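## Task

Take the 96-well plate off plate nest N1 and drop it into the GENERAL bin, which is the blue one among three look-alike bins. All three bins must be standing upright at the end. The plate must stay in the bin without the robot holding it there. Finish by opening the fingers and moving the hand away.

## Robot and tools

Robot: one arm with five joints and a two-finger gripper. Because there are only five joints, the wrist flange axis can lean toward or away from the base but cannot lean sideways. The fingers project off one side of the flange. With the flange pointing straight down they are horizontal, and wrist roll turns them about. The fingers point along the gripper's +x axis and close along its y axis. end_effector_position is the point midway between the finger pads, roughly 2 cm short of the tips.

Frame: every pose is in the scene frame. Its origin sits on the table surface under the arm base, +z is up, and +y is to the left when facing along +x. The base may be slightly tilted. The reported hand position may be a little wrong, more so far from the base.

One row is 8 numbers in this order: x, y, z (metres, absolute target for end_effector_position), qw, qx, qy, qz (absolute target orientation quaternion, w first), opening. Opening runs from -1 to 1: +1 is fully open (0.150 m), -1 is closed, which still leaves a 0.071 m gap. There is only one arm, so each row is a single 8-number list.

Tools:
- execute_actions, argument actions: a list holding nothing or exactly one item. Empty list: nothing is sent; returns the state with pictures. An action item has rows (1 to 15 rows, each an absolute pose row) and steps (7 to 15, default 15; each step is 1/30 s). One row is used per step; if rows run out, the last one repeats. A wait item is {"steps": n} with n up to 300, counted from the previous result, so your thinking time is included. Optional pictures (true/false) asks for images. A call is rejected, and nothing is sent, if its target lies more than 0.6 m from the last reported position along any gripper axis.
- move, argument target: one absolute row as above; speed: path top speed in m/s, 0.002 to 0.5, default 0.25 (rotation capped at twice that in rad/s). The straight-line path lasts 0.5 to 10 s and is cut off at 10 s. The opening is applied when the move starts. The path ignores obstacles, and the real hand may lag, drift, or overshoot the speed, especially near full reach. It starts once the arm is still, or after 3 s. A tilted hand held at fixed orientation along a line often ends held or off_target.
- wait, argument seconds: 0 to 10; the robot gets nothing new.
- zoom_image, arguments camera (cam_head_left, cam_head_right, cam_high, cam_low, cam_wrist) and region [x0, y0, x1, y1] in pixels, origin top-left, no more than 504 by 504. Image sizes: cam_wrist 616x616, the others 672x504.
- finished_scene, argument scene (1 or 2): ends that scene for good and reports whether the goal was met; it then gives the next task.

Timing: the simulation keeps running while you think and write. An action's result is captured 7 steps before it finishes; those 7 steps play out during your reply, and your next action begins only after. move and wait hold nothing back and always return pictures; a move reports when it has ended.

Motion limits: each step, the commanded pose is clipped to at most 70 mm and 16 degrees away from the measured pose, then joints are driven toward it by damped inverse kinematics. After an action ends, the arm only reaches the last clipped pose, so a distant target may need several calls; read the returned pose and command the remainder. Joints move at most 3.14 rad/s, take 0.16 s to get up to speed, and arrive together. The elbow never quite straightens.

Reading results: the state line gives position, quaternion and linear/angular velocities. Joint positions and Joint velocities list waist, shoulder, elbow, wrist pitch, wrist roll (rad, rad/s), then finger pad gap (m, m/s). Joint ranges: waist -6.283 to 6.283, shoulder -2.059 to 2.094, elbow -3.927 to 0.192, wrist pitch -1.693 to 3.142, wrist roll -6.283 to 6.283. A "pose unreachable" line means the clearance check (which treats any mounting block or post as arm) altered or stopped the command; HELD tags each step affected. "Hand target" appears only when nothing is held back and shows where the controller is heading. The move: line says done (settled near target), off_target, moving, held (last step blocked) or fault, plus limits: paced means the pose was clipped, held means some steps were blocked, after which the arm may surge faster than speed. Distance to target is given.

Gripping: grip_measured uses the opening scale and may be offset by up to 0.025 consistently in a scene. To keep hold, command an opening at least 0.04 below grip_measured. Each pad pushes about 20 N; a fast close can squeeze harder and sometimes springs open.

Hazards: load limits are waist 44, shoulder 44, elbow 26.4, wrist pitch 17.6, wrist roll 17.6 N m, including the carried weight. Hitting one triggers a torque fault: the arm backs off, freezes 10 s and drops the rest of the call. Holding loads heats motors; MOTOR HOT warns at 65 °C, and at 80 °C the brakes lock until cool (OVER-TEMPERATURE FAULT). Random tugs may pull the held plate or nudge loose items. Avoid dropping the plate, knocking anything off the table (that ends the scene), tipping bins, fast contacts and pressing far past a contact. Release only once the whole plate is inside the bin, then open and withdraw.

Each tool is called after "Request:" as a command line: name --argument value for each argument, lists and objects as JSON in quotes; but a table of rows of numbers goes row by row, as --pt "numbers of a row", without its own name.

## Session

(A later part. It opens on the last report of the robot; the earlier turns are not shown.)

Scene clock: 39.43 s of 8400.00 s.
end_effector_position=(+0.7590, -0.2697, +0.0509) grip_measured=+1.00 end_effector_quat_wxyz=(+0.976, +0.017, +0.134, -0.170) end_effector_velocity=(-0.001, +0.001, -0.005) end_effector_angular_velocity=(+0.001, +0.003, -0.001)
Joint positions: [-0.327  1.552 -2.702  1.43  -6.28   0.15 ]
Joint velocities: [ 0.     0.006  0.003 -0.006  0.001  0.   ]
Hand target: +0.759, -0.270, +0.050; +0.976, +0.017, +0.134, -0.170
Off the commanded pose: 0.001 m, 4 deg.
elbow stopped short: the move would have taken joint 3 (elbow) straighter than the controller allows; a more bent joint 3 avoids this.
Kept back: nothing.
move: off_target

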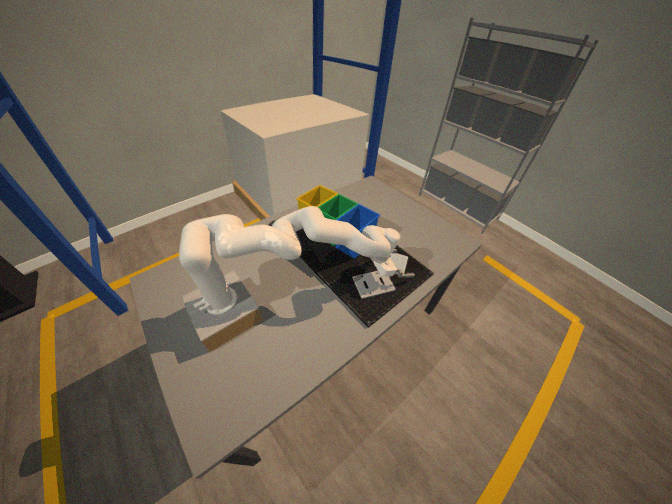

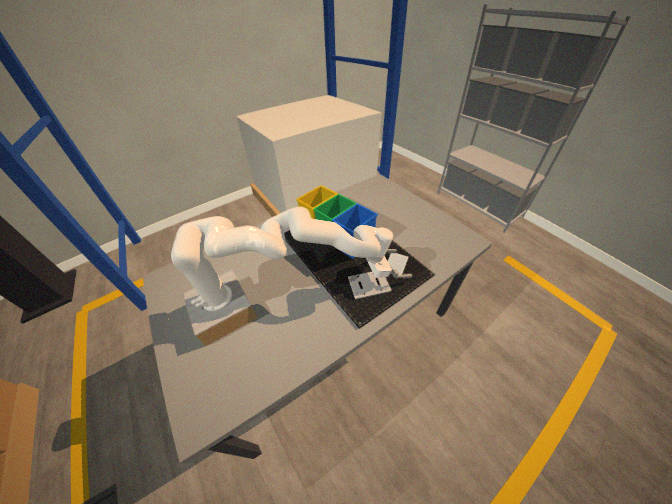

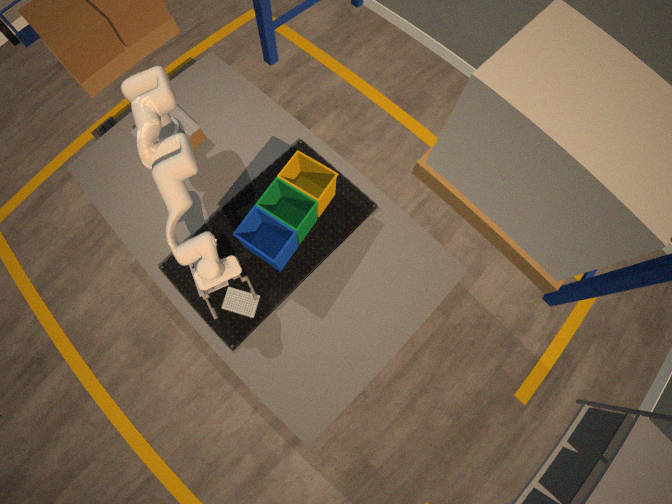

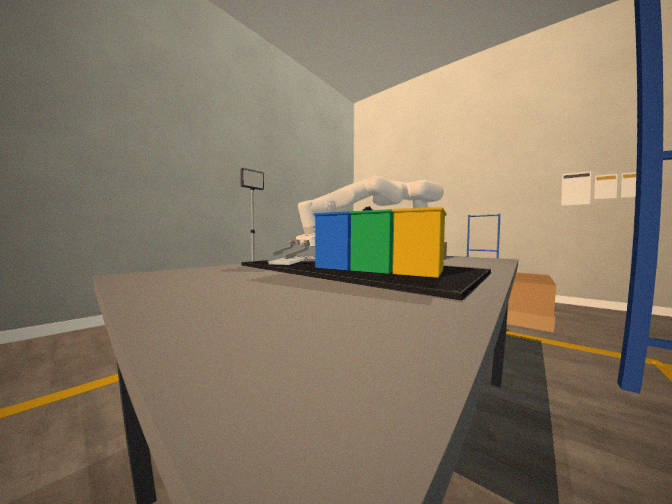

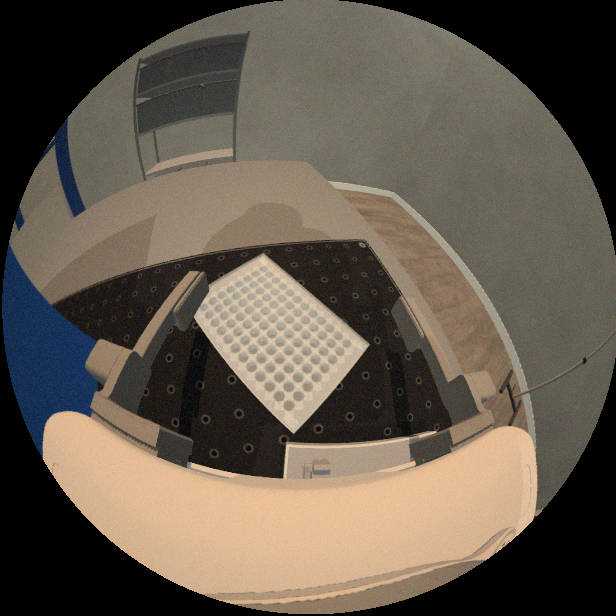

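Request:
move --target '[0.768,-0.26,0.024,0.976,0.017,0.134,-0.170,1]' --speed 0.04

Request:
execute_actions --actions '[{"rows":[[0.768,-0.26,0.024,0.976,0.017,0.134,-0.170,0.8],[0.768,-0.26,0.024,0.976,0.017,0.134,-0.170,0.6],[0.768,-0.26,0.024,0.976,0.017,0.134,-0.170,0.45],[0.768,-0.26,0.024,0.976,0.017,0.134,-0.170,0.3],[0.768,-0.26,0.024,0.976,0.017,0.134,-0.170,0.15],[0.768,-0.26,0.024,0.976,0.017,0.134,-0.170,0],[0.768,-0.26,0.024,0.976,0.017,0.134,-0.170,-0.15],[0.768,-0.26,0.024,0.976,0.017,0.134,-0.170,-0.3],[0.768,-0.26,0.024,0.976,0.017,0.134,-0.170,-0.45],[0.768,-0.26,0.024,0.976,0.017,0.134,-0.170,-0.6],[0.768,-0.26,0.024,0.976,0.017,0.134,-0.170,-0.8]],"steps":15}]'

Request:
wait --seconds 1

Scene clock: 41.13 s of 8400.00 s.
end_effector_position=(+0.7719, -0.2617, +0.0382) grip_measured=+1.00 end_effector_quat_wxyz=(+0.981, +0.008, +0.097, -0.170) end_effector_velocity=(+0.001, +0.001, +0.000) end_effector_angular_velocity=(-0.002, -0.006, +0.000)
Joint positions: [-0.309  1.598 -2.709  1.314 -6.264  0.15 ]
Joint velocities: [ 0.001  0.002  0.    -0.009  0.001  0.   ]
Hand target: +0.766, -0.259, +0.025; +0.980, +0.010, +0.106, -0.169
Off the commanded pose: 0.015 m, 4 deg.
elbow stopped short: the move would have taken joint 3 (elbow) straighter than the controller allows; a more bent joint 3 avoids this.
Kept back: nothing.
move: off_target

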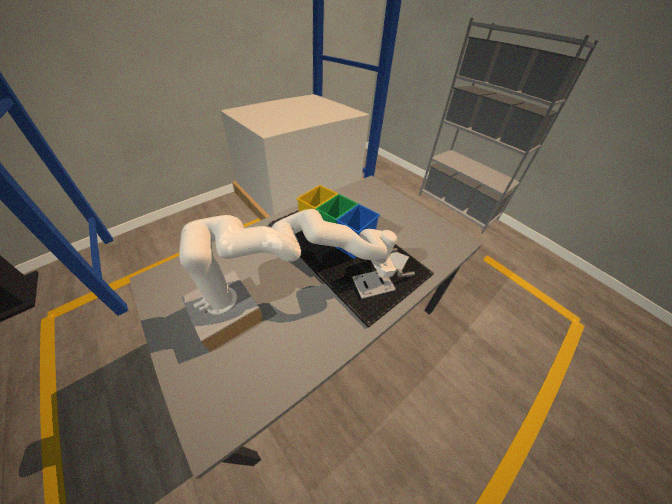

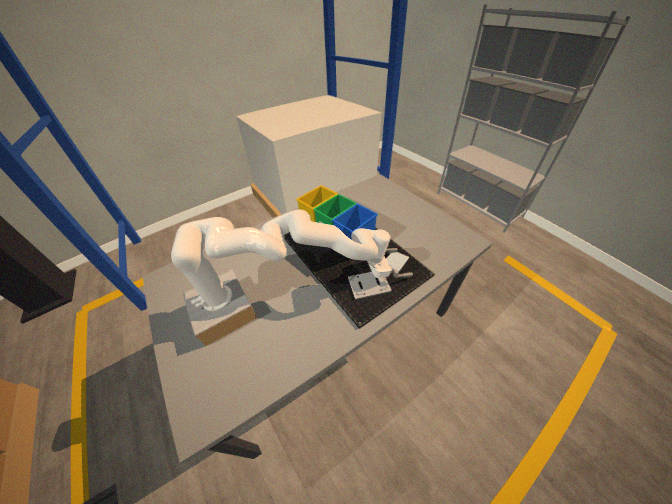

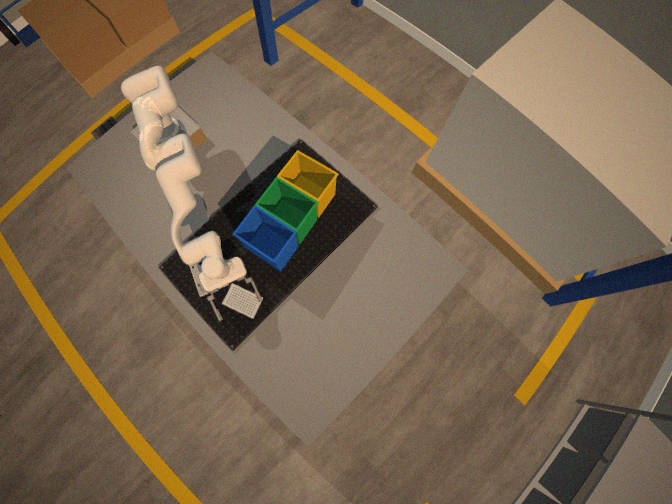

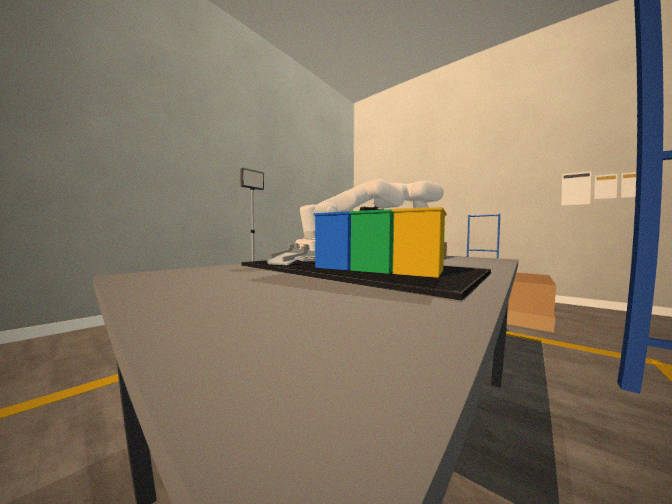

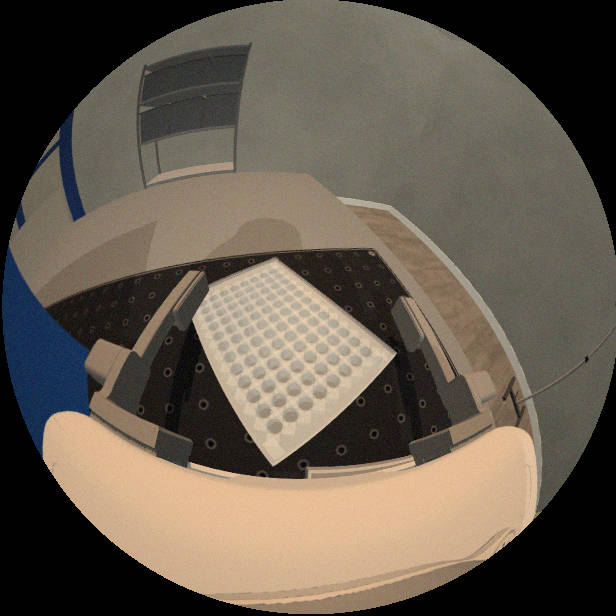

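Scene clock: 41.40 s of 8400.00 s.
end_effector_position=(+0.7737, -0.2566, +0.0377) grip_measured=+0.10 end_effector_quat_wxyz=(+0.981, +0.008, +0.096, -0.166) end_effector_velocity=(-0.008, -0.027, -0.001) end_effector_angular_velocity=(-0.005, -0.006, -0.046)
Joint positions: [-0.303  1.6   -2.709  1.311 -6.265  0.114]
Joint velocities: [-0.032  0.005 -0.002 -0.01   0.014 -0.147]
elbow stopped short: the move would have taken joint 3 (elbow) straighter than the controller allows; a more bent joint 3 avoids this.
Steps of this call (steps 1 to 8: the first 8 steps of this action). Readings (end_effector_position):
1: (+0.7719, -0.2616, +0.0382)
2: (+0.7721, -0.2607, +0.0379)
4: (+0.7731, -0.2573, +0.0375)
8: the state above

Scene clock: 42.63 s of 8400.00 s.
end_effector_position=(+0.7723, -0.2613, +0.0376) grip_measured=-0.79 end_effector_quat_wxyz=(+0.981, +0.008, +0.095, -0.170) end_effector_velocity=(+0.000, -0.000, +0.000) end_effector_angular_velocity=(-0.000, -0.000, -0.000)
Joint positions: [-0.309  1.6   -2.709  1.309 -6.264  0.079]
Joint velocities: [-0.  0. -0.  0.  0. -0.]
Hand target: +0.766, -0.259, +0.024; +0.980, +0.010, +0.106, -0.169
Off the commanded pose: 0.014 m, 5 deg.
elbow stopped short: the move would have taken joint 3 (elbow) straighter than the controller allows; a more bent joint 3 avoids this.
Kept back: nothing.
Steps of this call (steps 1 to 7: the last 7 steps of your previous action; steps 8 to 37: nothing new was sent). Readings (end_effector_position):
1: (+0.7735, -0.2575, +0.0376)
2: (+0.7732, -0.2584, +0.0376)
4: (+0.7728, -0.2596, +0.0375)
8: (+0.7723, -0.2613, +0.0376)
37: the state above

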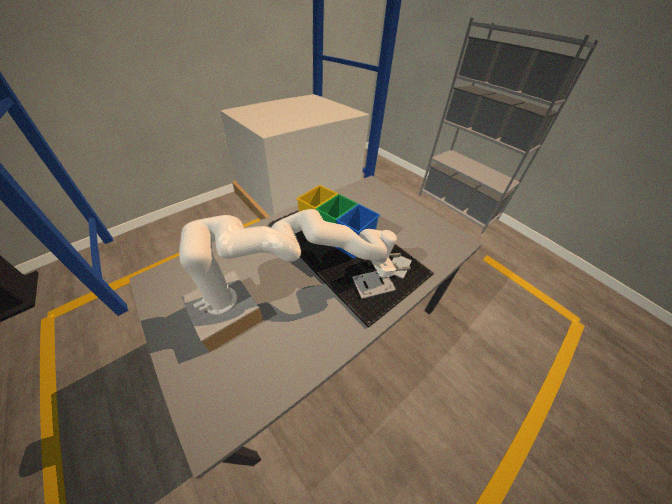

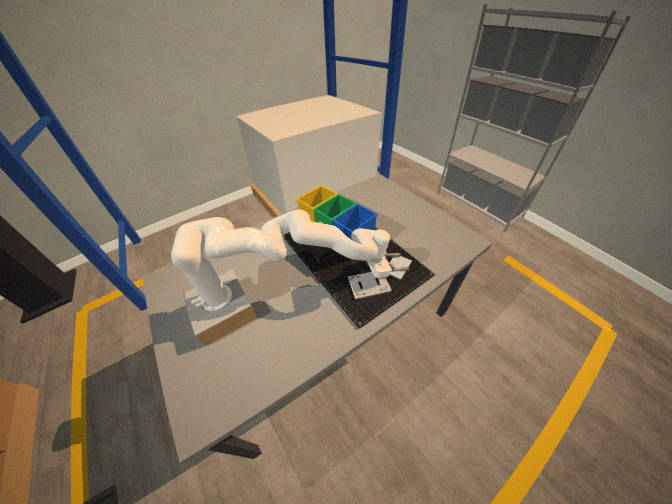

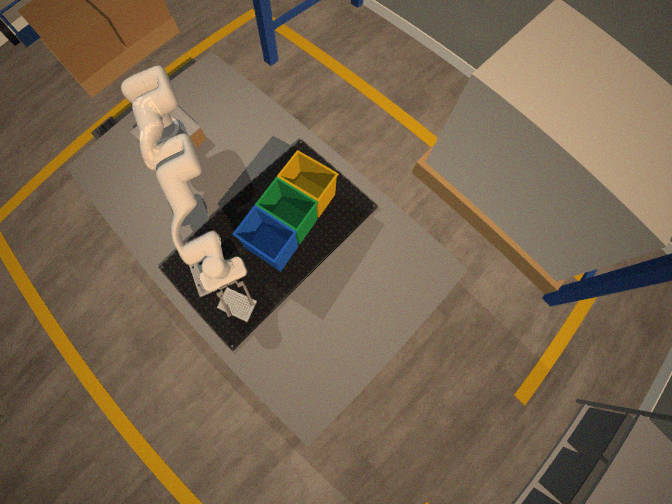

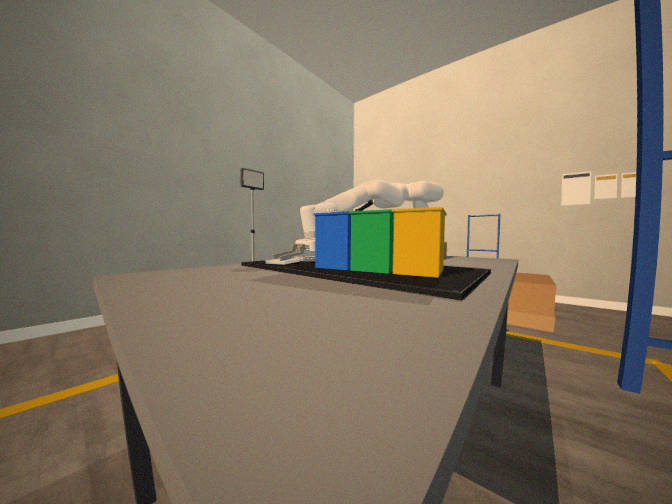

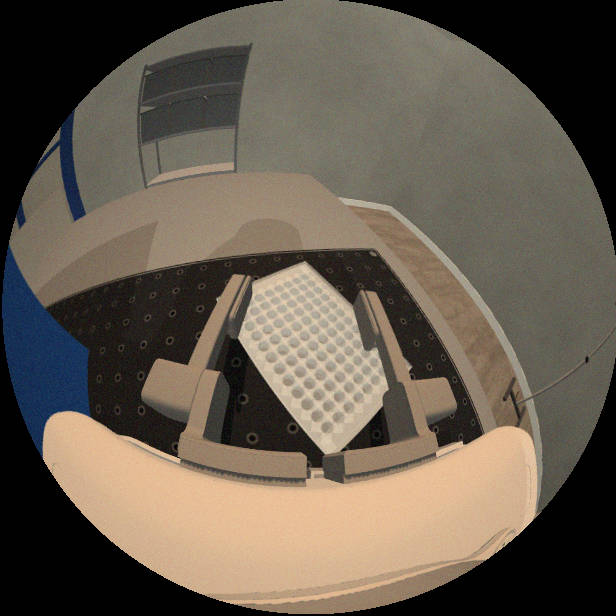

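Request:
move --target '[0.755,-0.255,0.03,0.962,0.036,0.213,-0.166,-0.8]' --speed 0.03

Request:
move --target '[0.78,-0.165,0.03,0.971,0.023,0.215,-0.104,-0.8]' --speed 0.05

Scene clock: 47.97 s of 8400.00 s.
end_effector_position=(+0.7584, -0.2561, +0.0395) grip_measured=-0.80 end_effector_quat_wxyz=(+0.976, +0.016, +0.143, -0.165) end_effector_velocity=(-0.000, -0.000, +0.000) end_effector_angular_velocity=(+0.001, +0.001, -0.000)
Joint positions: [-0.31   1.568 -2.707  1.436 -6.272  0.079]
Joint velocities: [-0.001 -0.    -0.     0.002 -0.001  0.   ]
Hand target: +0.754, -0.255, +0.030; +0.974, +0.018, +0.151, -0.165
Off the commanded pose: 0.010 m, 9 deg.
elbow stopped short: the move would have taken joint 3 (elbow) straighter than the controller allows; a more bent joint 3 avoids this.
Kept back: nothing.
move: off_target

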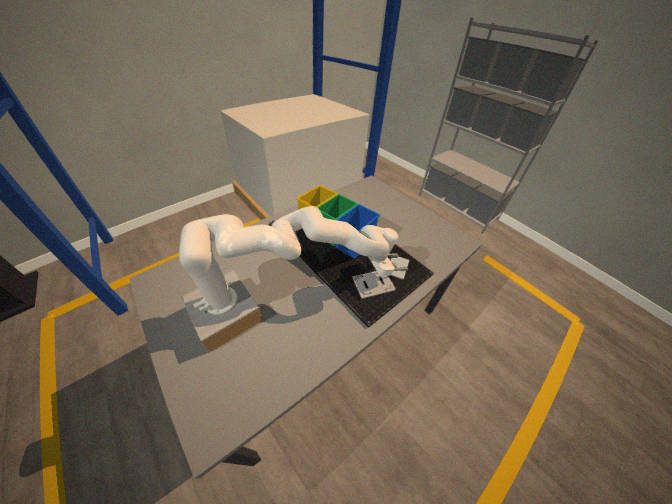

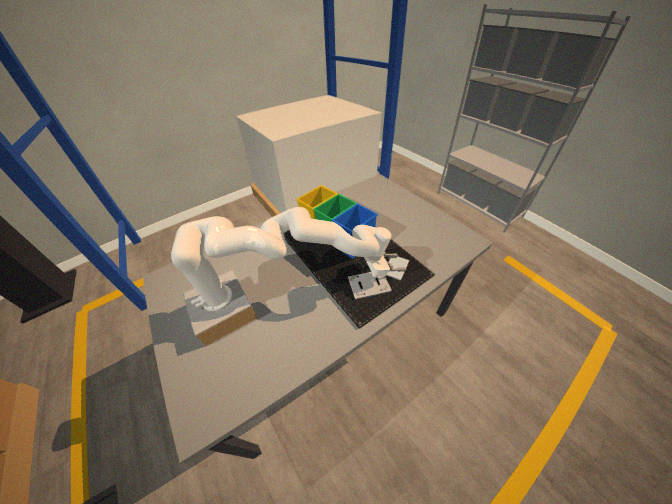

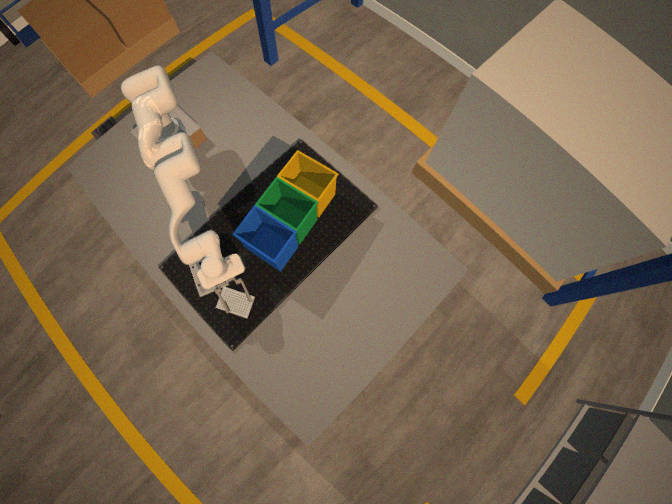

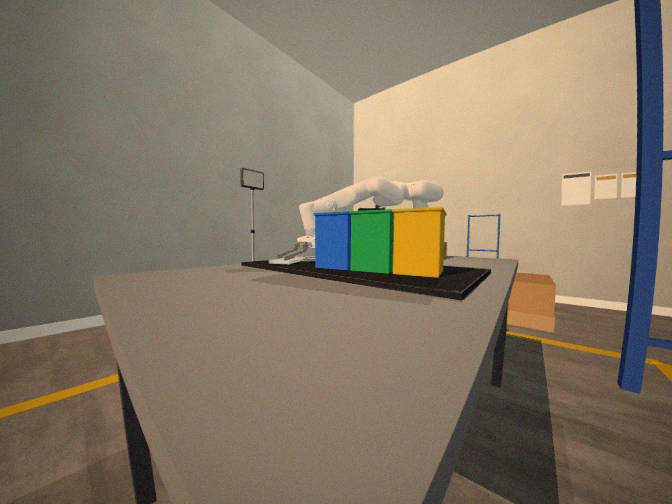

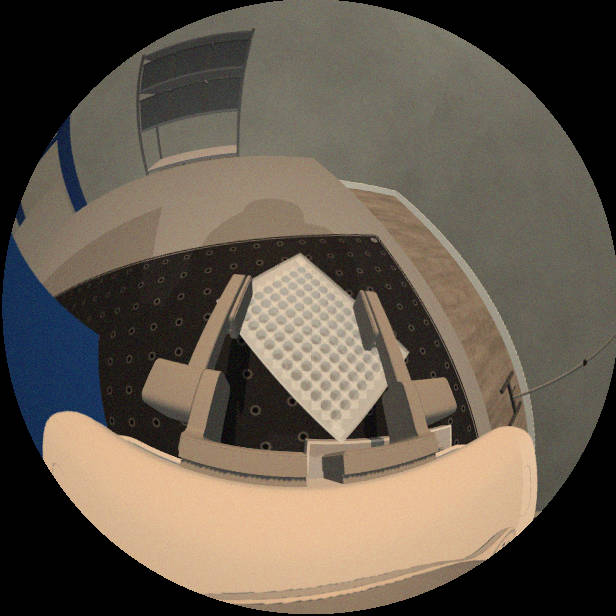

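Scene clock: 50.20 s of 8400.00 s.
end_effector_position=(+0.7822, -0.1657, +0.0393) grip_measured=-0.81 end_effector_quat_wxyz=(+0.984, +0.009, +0.147, -0.103) end_effector_velocity=(+0.000, +0.000, -0.000) end_effector_angular_velocity=(-0.000, -0.001, +0.000)
Joint positions: [-0.195  1.564 -2.706  1.445 -6.284  0.079]
Joint velocities: [ 0.     0.     0.001 -0.001  0.    -0.   ]
Hand target: +0.778, -0.165, +0.030; +0.983, +0.009, +0.153, -0.103
Off the commanded pose: 0.010 m, 8 deg.
elbow stopped short: the move would have taken joint 3 (elbow) straighter than the controller allows; a more bent joint 3 avoids this.
Kept back: nothing.
move: off_target

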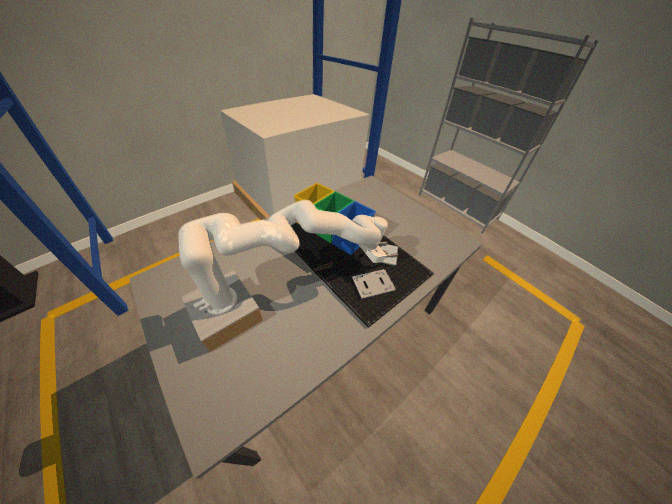

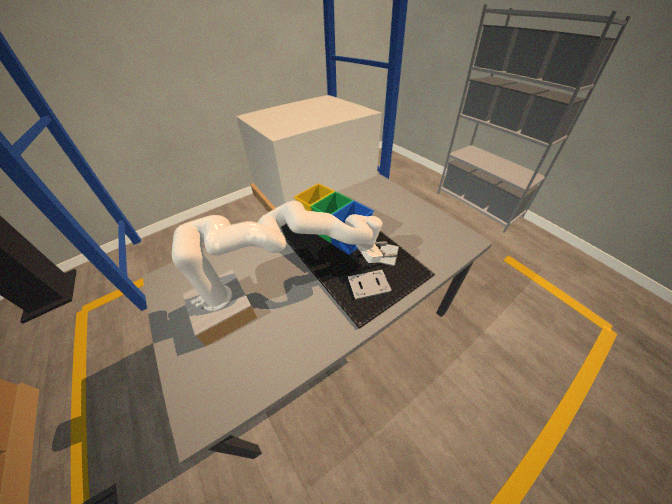

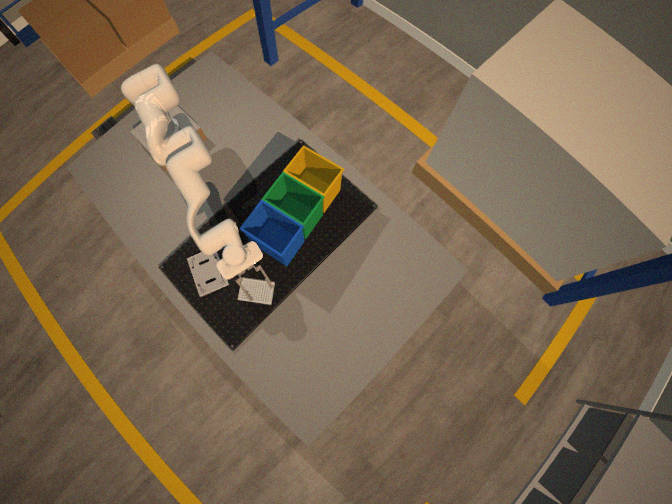

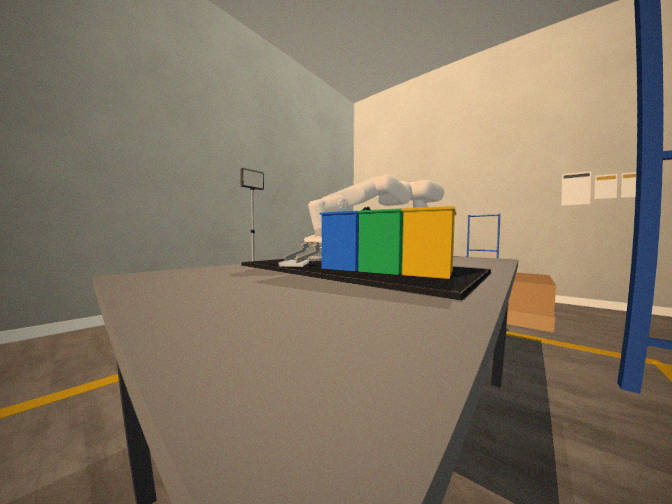

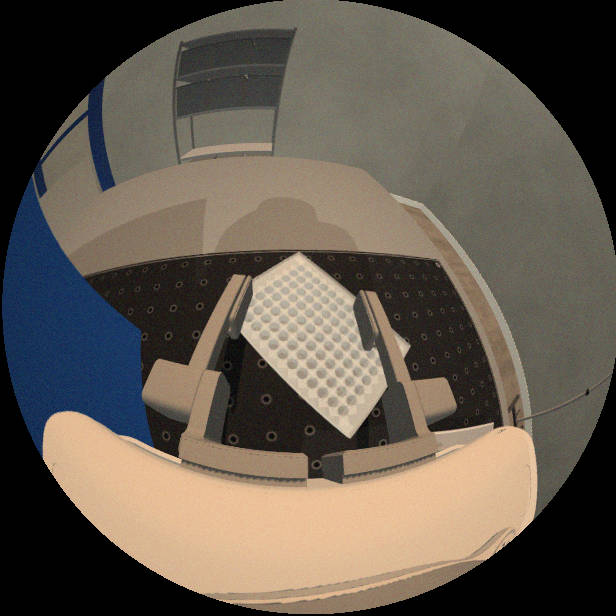

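Request:
move --target '[0.72,-0.152,0.03,0.965,0.023,0.24,-0.104,-0.8]' --speed 0.05

Request:
move --target '[0.73,-0.154,0.07,0.965,0.023,0.24,-0.104,1]' --speed 0.08

Scene clock: 52.70 s of 8400.00 s.
end_effector_position=(+0.7275, -0.1537, +0.0415) grip_measured=-0.80 end_effector_quat_wxyz=(+0.968, +0.017, +0.229, -0.102) end_effector_velocity=(-0.001, +0.001, +0.000) end_effector_angular_velocity=(+0.000, +0.002, +0.001)
Joint positions: [-0.194  1.24  -2.188  1.42  -6.282  0.079]
Joint velocities: [ 0.001 -0.007  0.013 -0.004 -0.     0.   ]
Hand target: +0.720, -0.152, +0.030; +0.965, +0.018, +0.240, -0.102
Off the commanded pose: 0.014 m, 1 deg.
Kept back: nothing.
move: off_target

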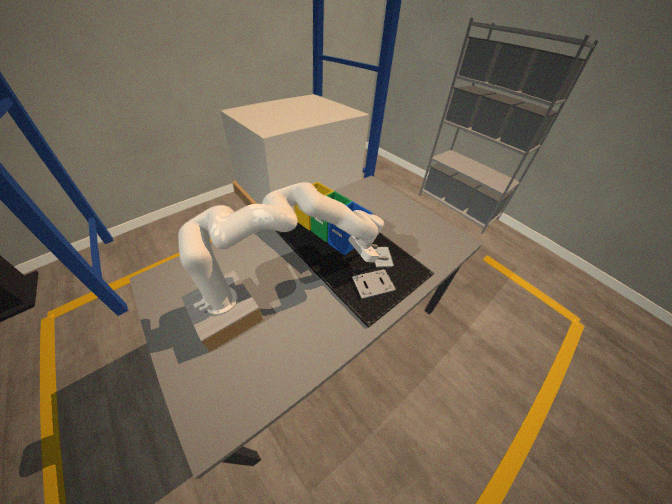

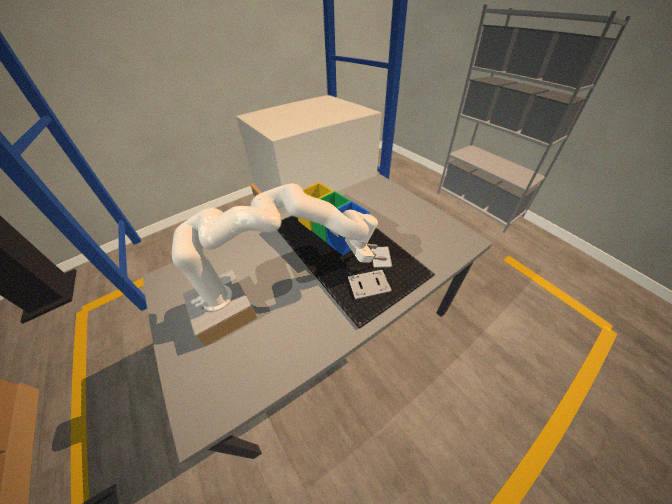

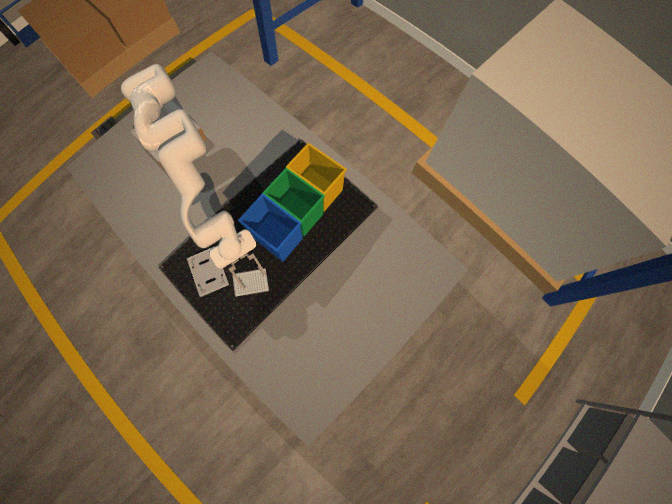

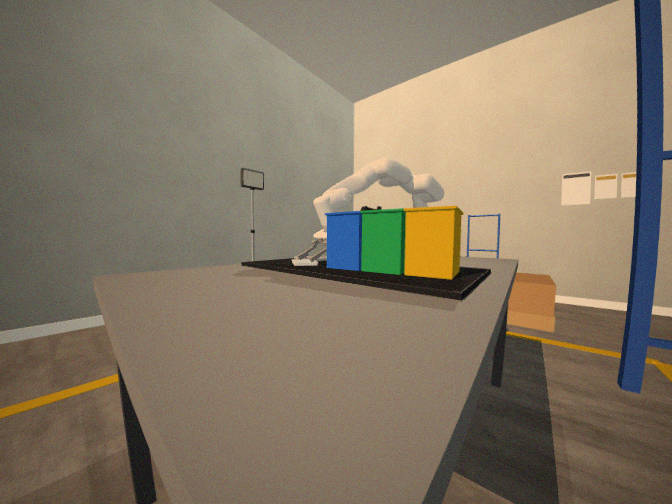

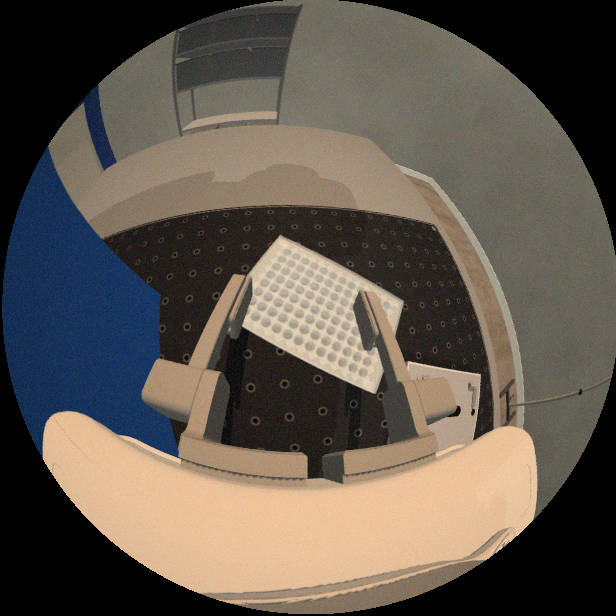

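Scene clock: 53.53 s of 8400.00 s.
end_effector_position=(+0.7293, -0.1538, +0.0686) grip_measured=+1.00 end_effector_quat_wxyz=(+0.965, +0.018, +0.241, -0.102) end_effector_velocity=(+0.001, -0.002, +0.004) end_effector_angular_velocity=(-0.001, -0.004, -0.002)
Joint positions: [-0.194  1.215 -2.234  1.516 -6.283  0.15 ]
Joint velocities: [-0.002 -0.    -0.008  0.005  0.     0.   ]
Hand target: +0.730, -0.154, +0.070; +0.965, +0.018, +0.240, -0.102
Off the commanded pose: 0.002 m, 1 deg.
Kept back: nothing.
move: done

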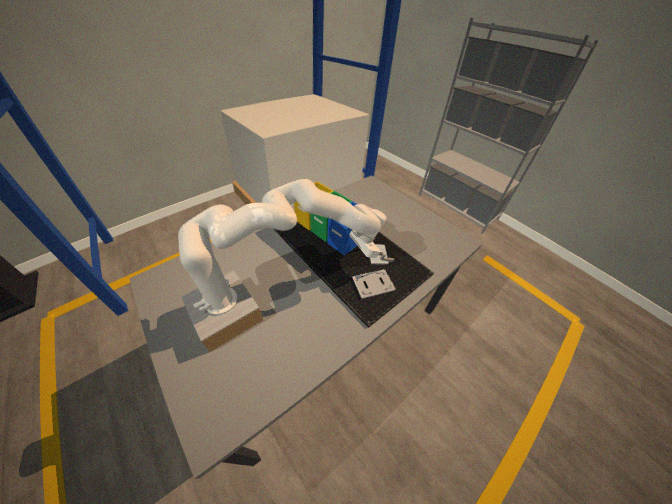

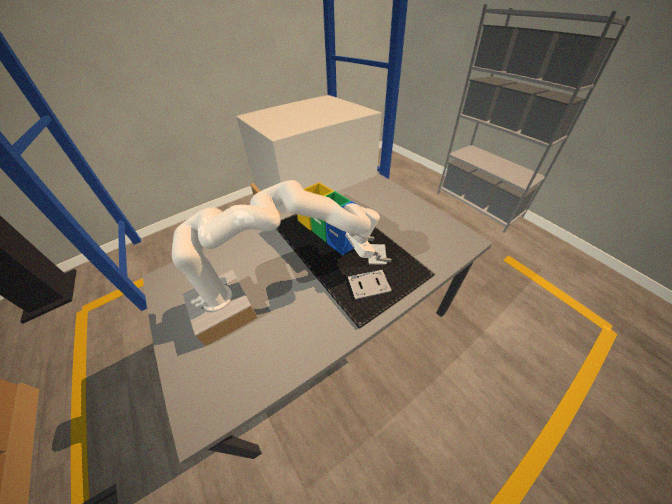

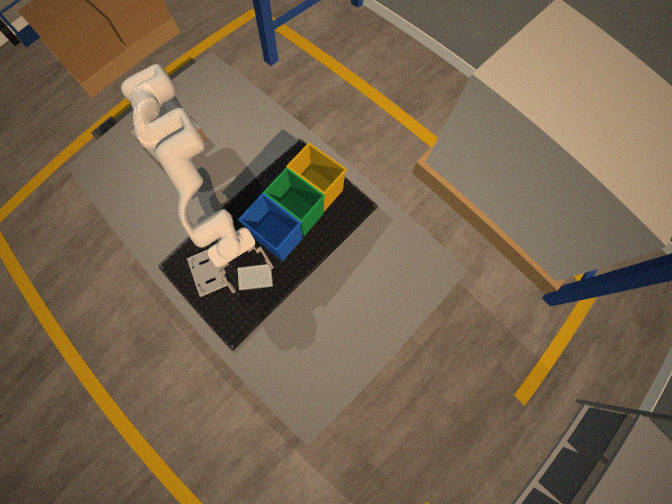

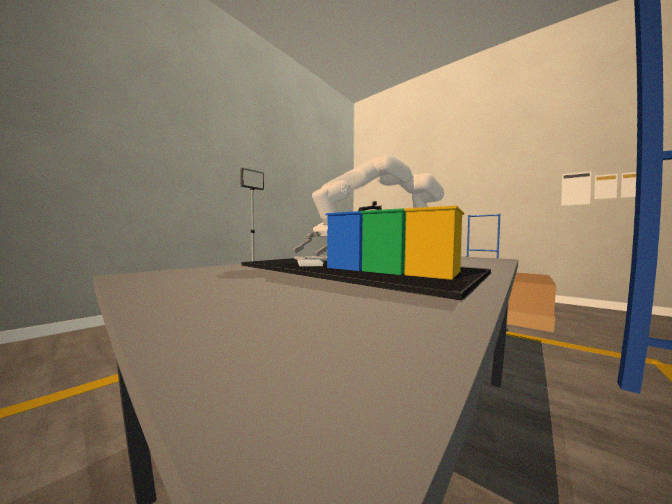

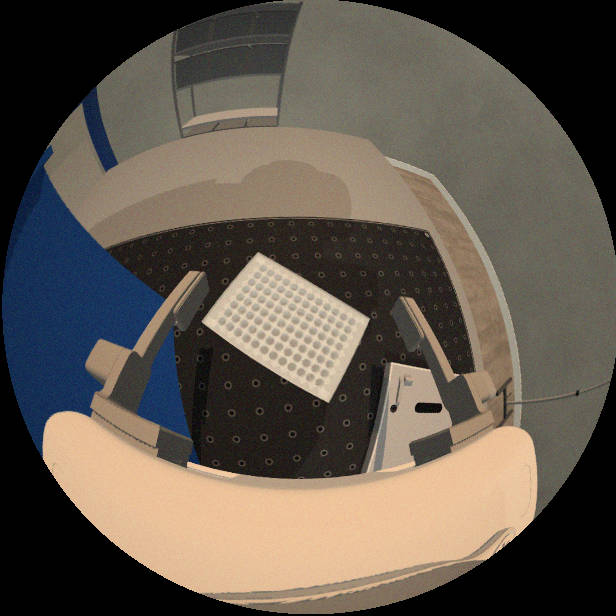

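Request:
move --target '[0.76,-0.158,0.024,0.97,0.02,0.21,-0.102,1]' --speed 0.04

Request:
move --target '[0.76,-0.158,0.024,0.97,0.02,0.21,-0.102,0.25]' --speed 0.04

Scene clock: 55.50 s of 8400.00 s.
end_effector_position=(+0.7617, -0.1581, +0.0299) grip_measured=+1.00 end_effector_quat_wxyz=(+0.975, +0.014, +0.200, -0.100) end_effector_velocity=(-0.001, -0.002, -0.004) end_effector_angular_velocity=(-0.000, -0.000, -0.003)
Joint positions: [-0.191  1.549 -2.701  1.563 -6.284  0.15 ]
Joint velocities: [-0.002  0.036 -0.053  0.017  0.001  0.   ]
Hand target: +0.759, -0.158, +0.024; +0.974, +0.014, +0.204, -0.101
Off the commanded pose: 0.006 m, 1 deg.
elbow stopped short: the move would have taken joint 3 (elbow) straighter than the controller allows; a more bent joint 3 avoids this.
Kept back: nothing.
move: off_target

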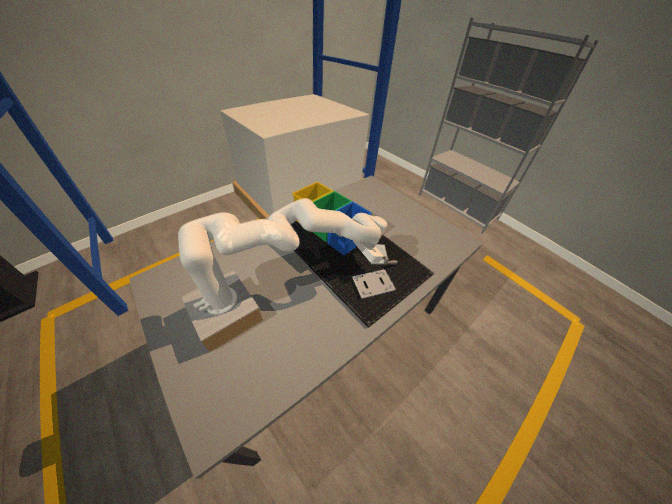

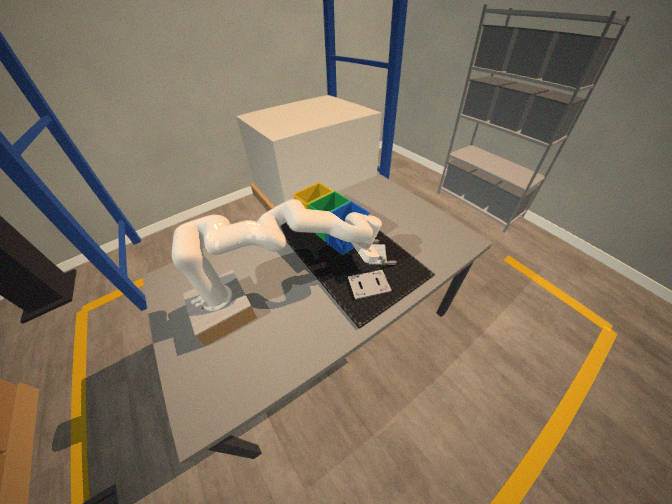

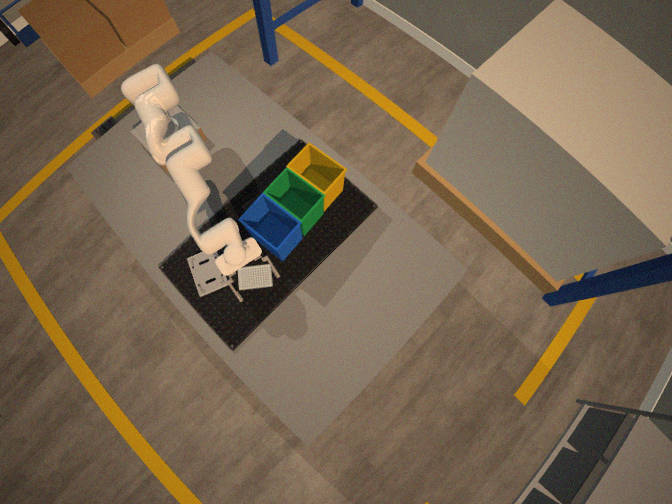

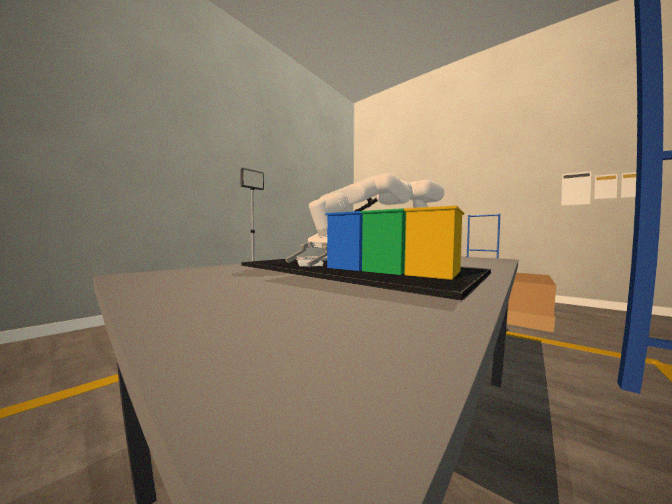

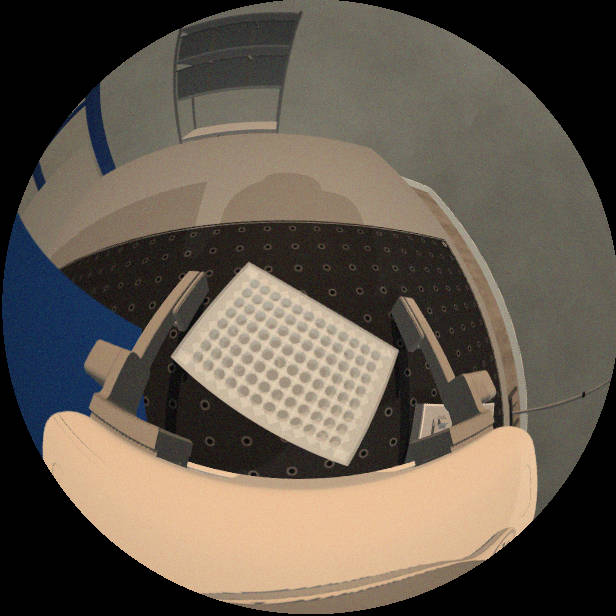

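Scene clock: 56.20 s of 8400.00 s.
end_effector_position=(+0.7619, -0.1579, +0.0295) grip_measured=+0.26 end_effector_quat_wxyz=(+0.975, +0.014, +0.199, -0.100) end_effector_velocity=(-0.001, -0.002, -0.000) end_effector_angular_velocity=(+0.000, +0.003, -0.004)
Joint positions: [-0.19   1.551 -2.703  1.562 -6.284  0.121]
Joint velocities: [-0.003 -0.001  0.     0.003  0.001 -0.   ]
Hand target: +0.759, -0.158, +0.024; +0.974, +0.014, +0.203, -0.101
Off the commanded pose: 0.006 m, 2 deg.
elbow stopped short: the move would have taken joint 3 (elbow) straighter than the controller allows; a more bent joint 3 avoids this.
Kept back: nothing.
move: off_target

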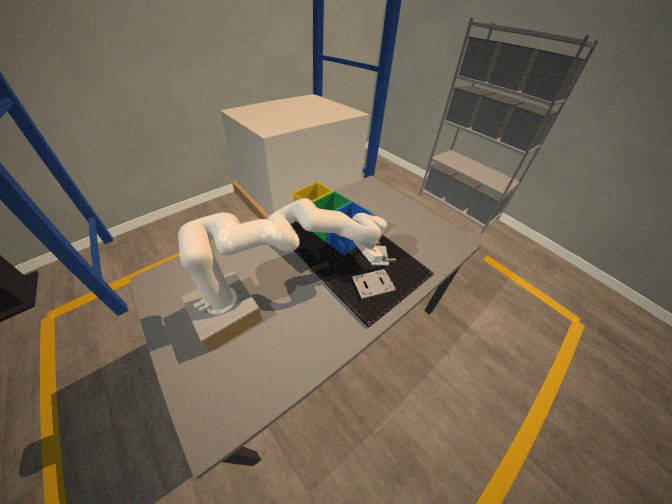

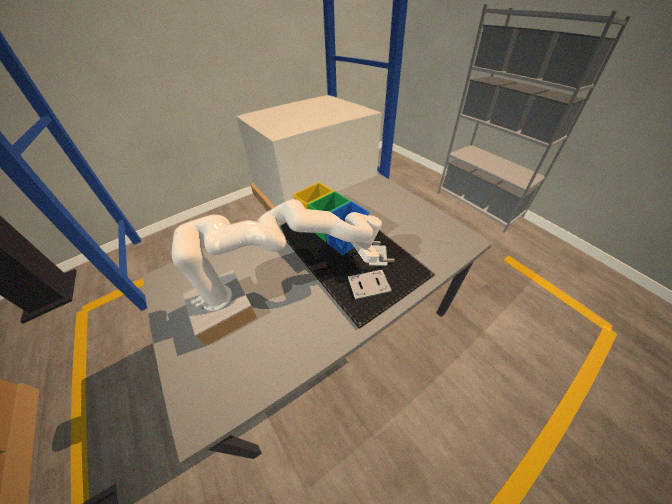

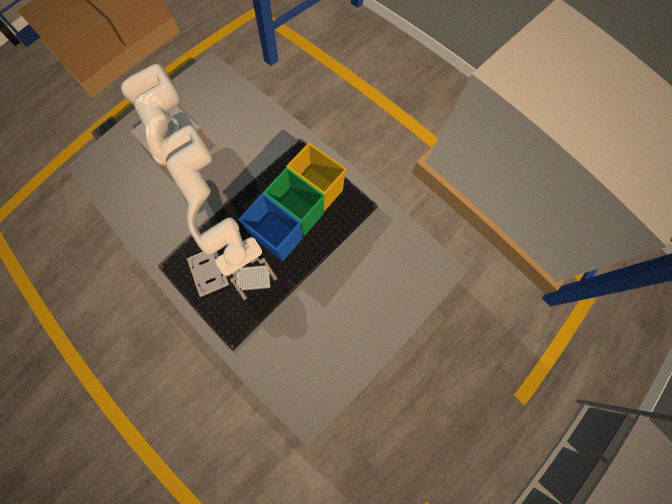

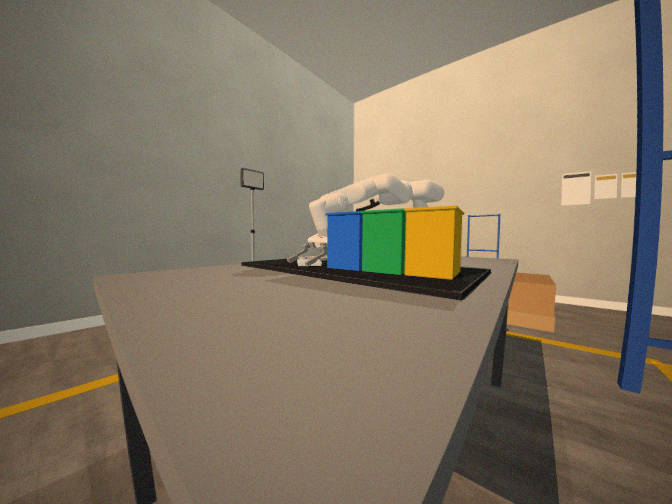

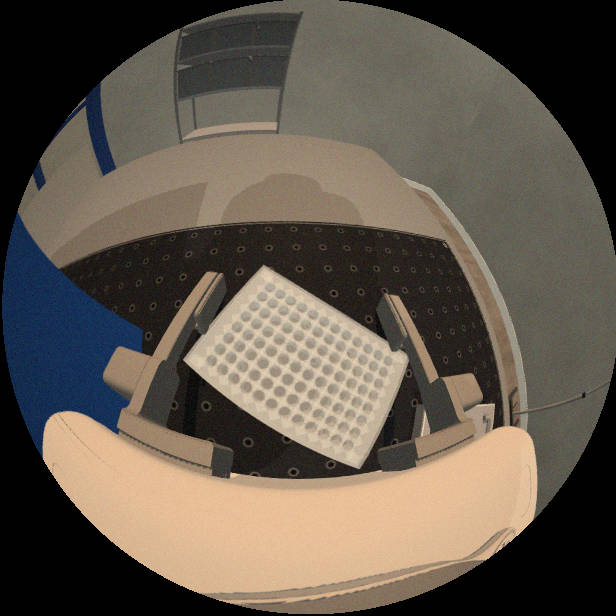

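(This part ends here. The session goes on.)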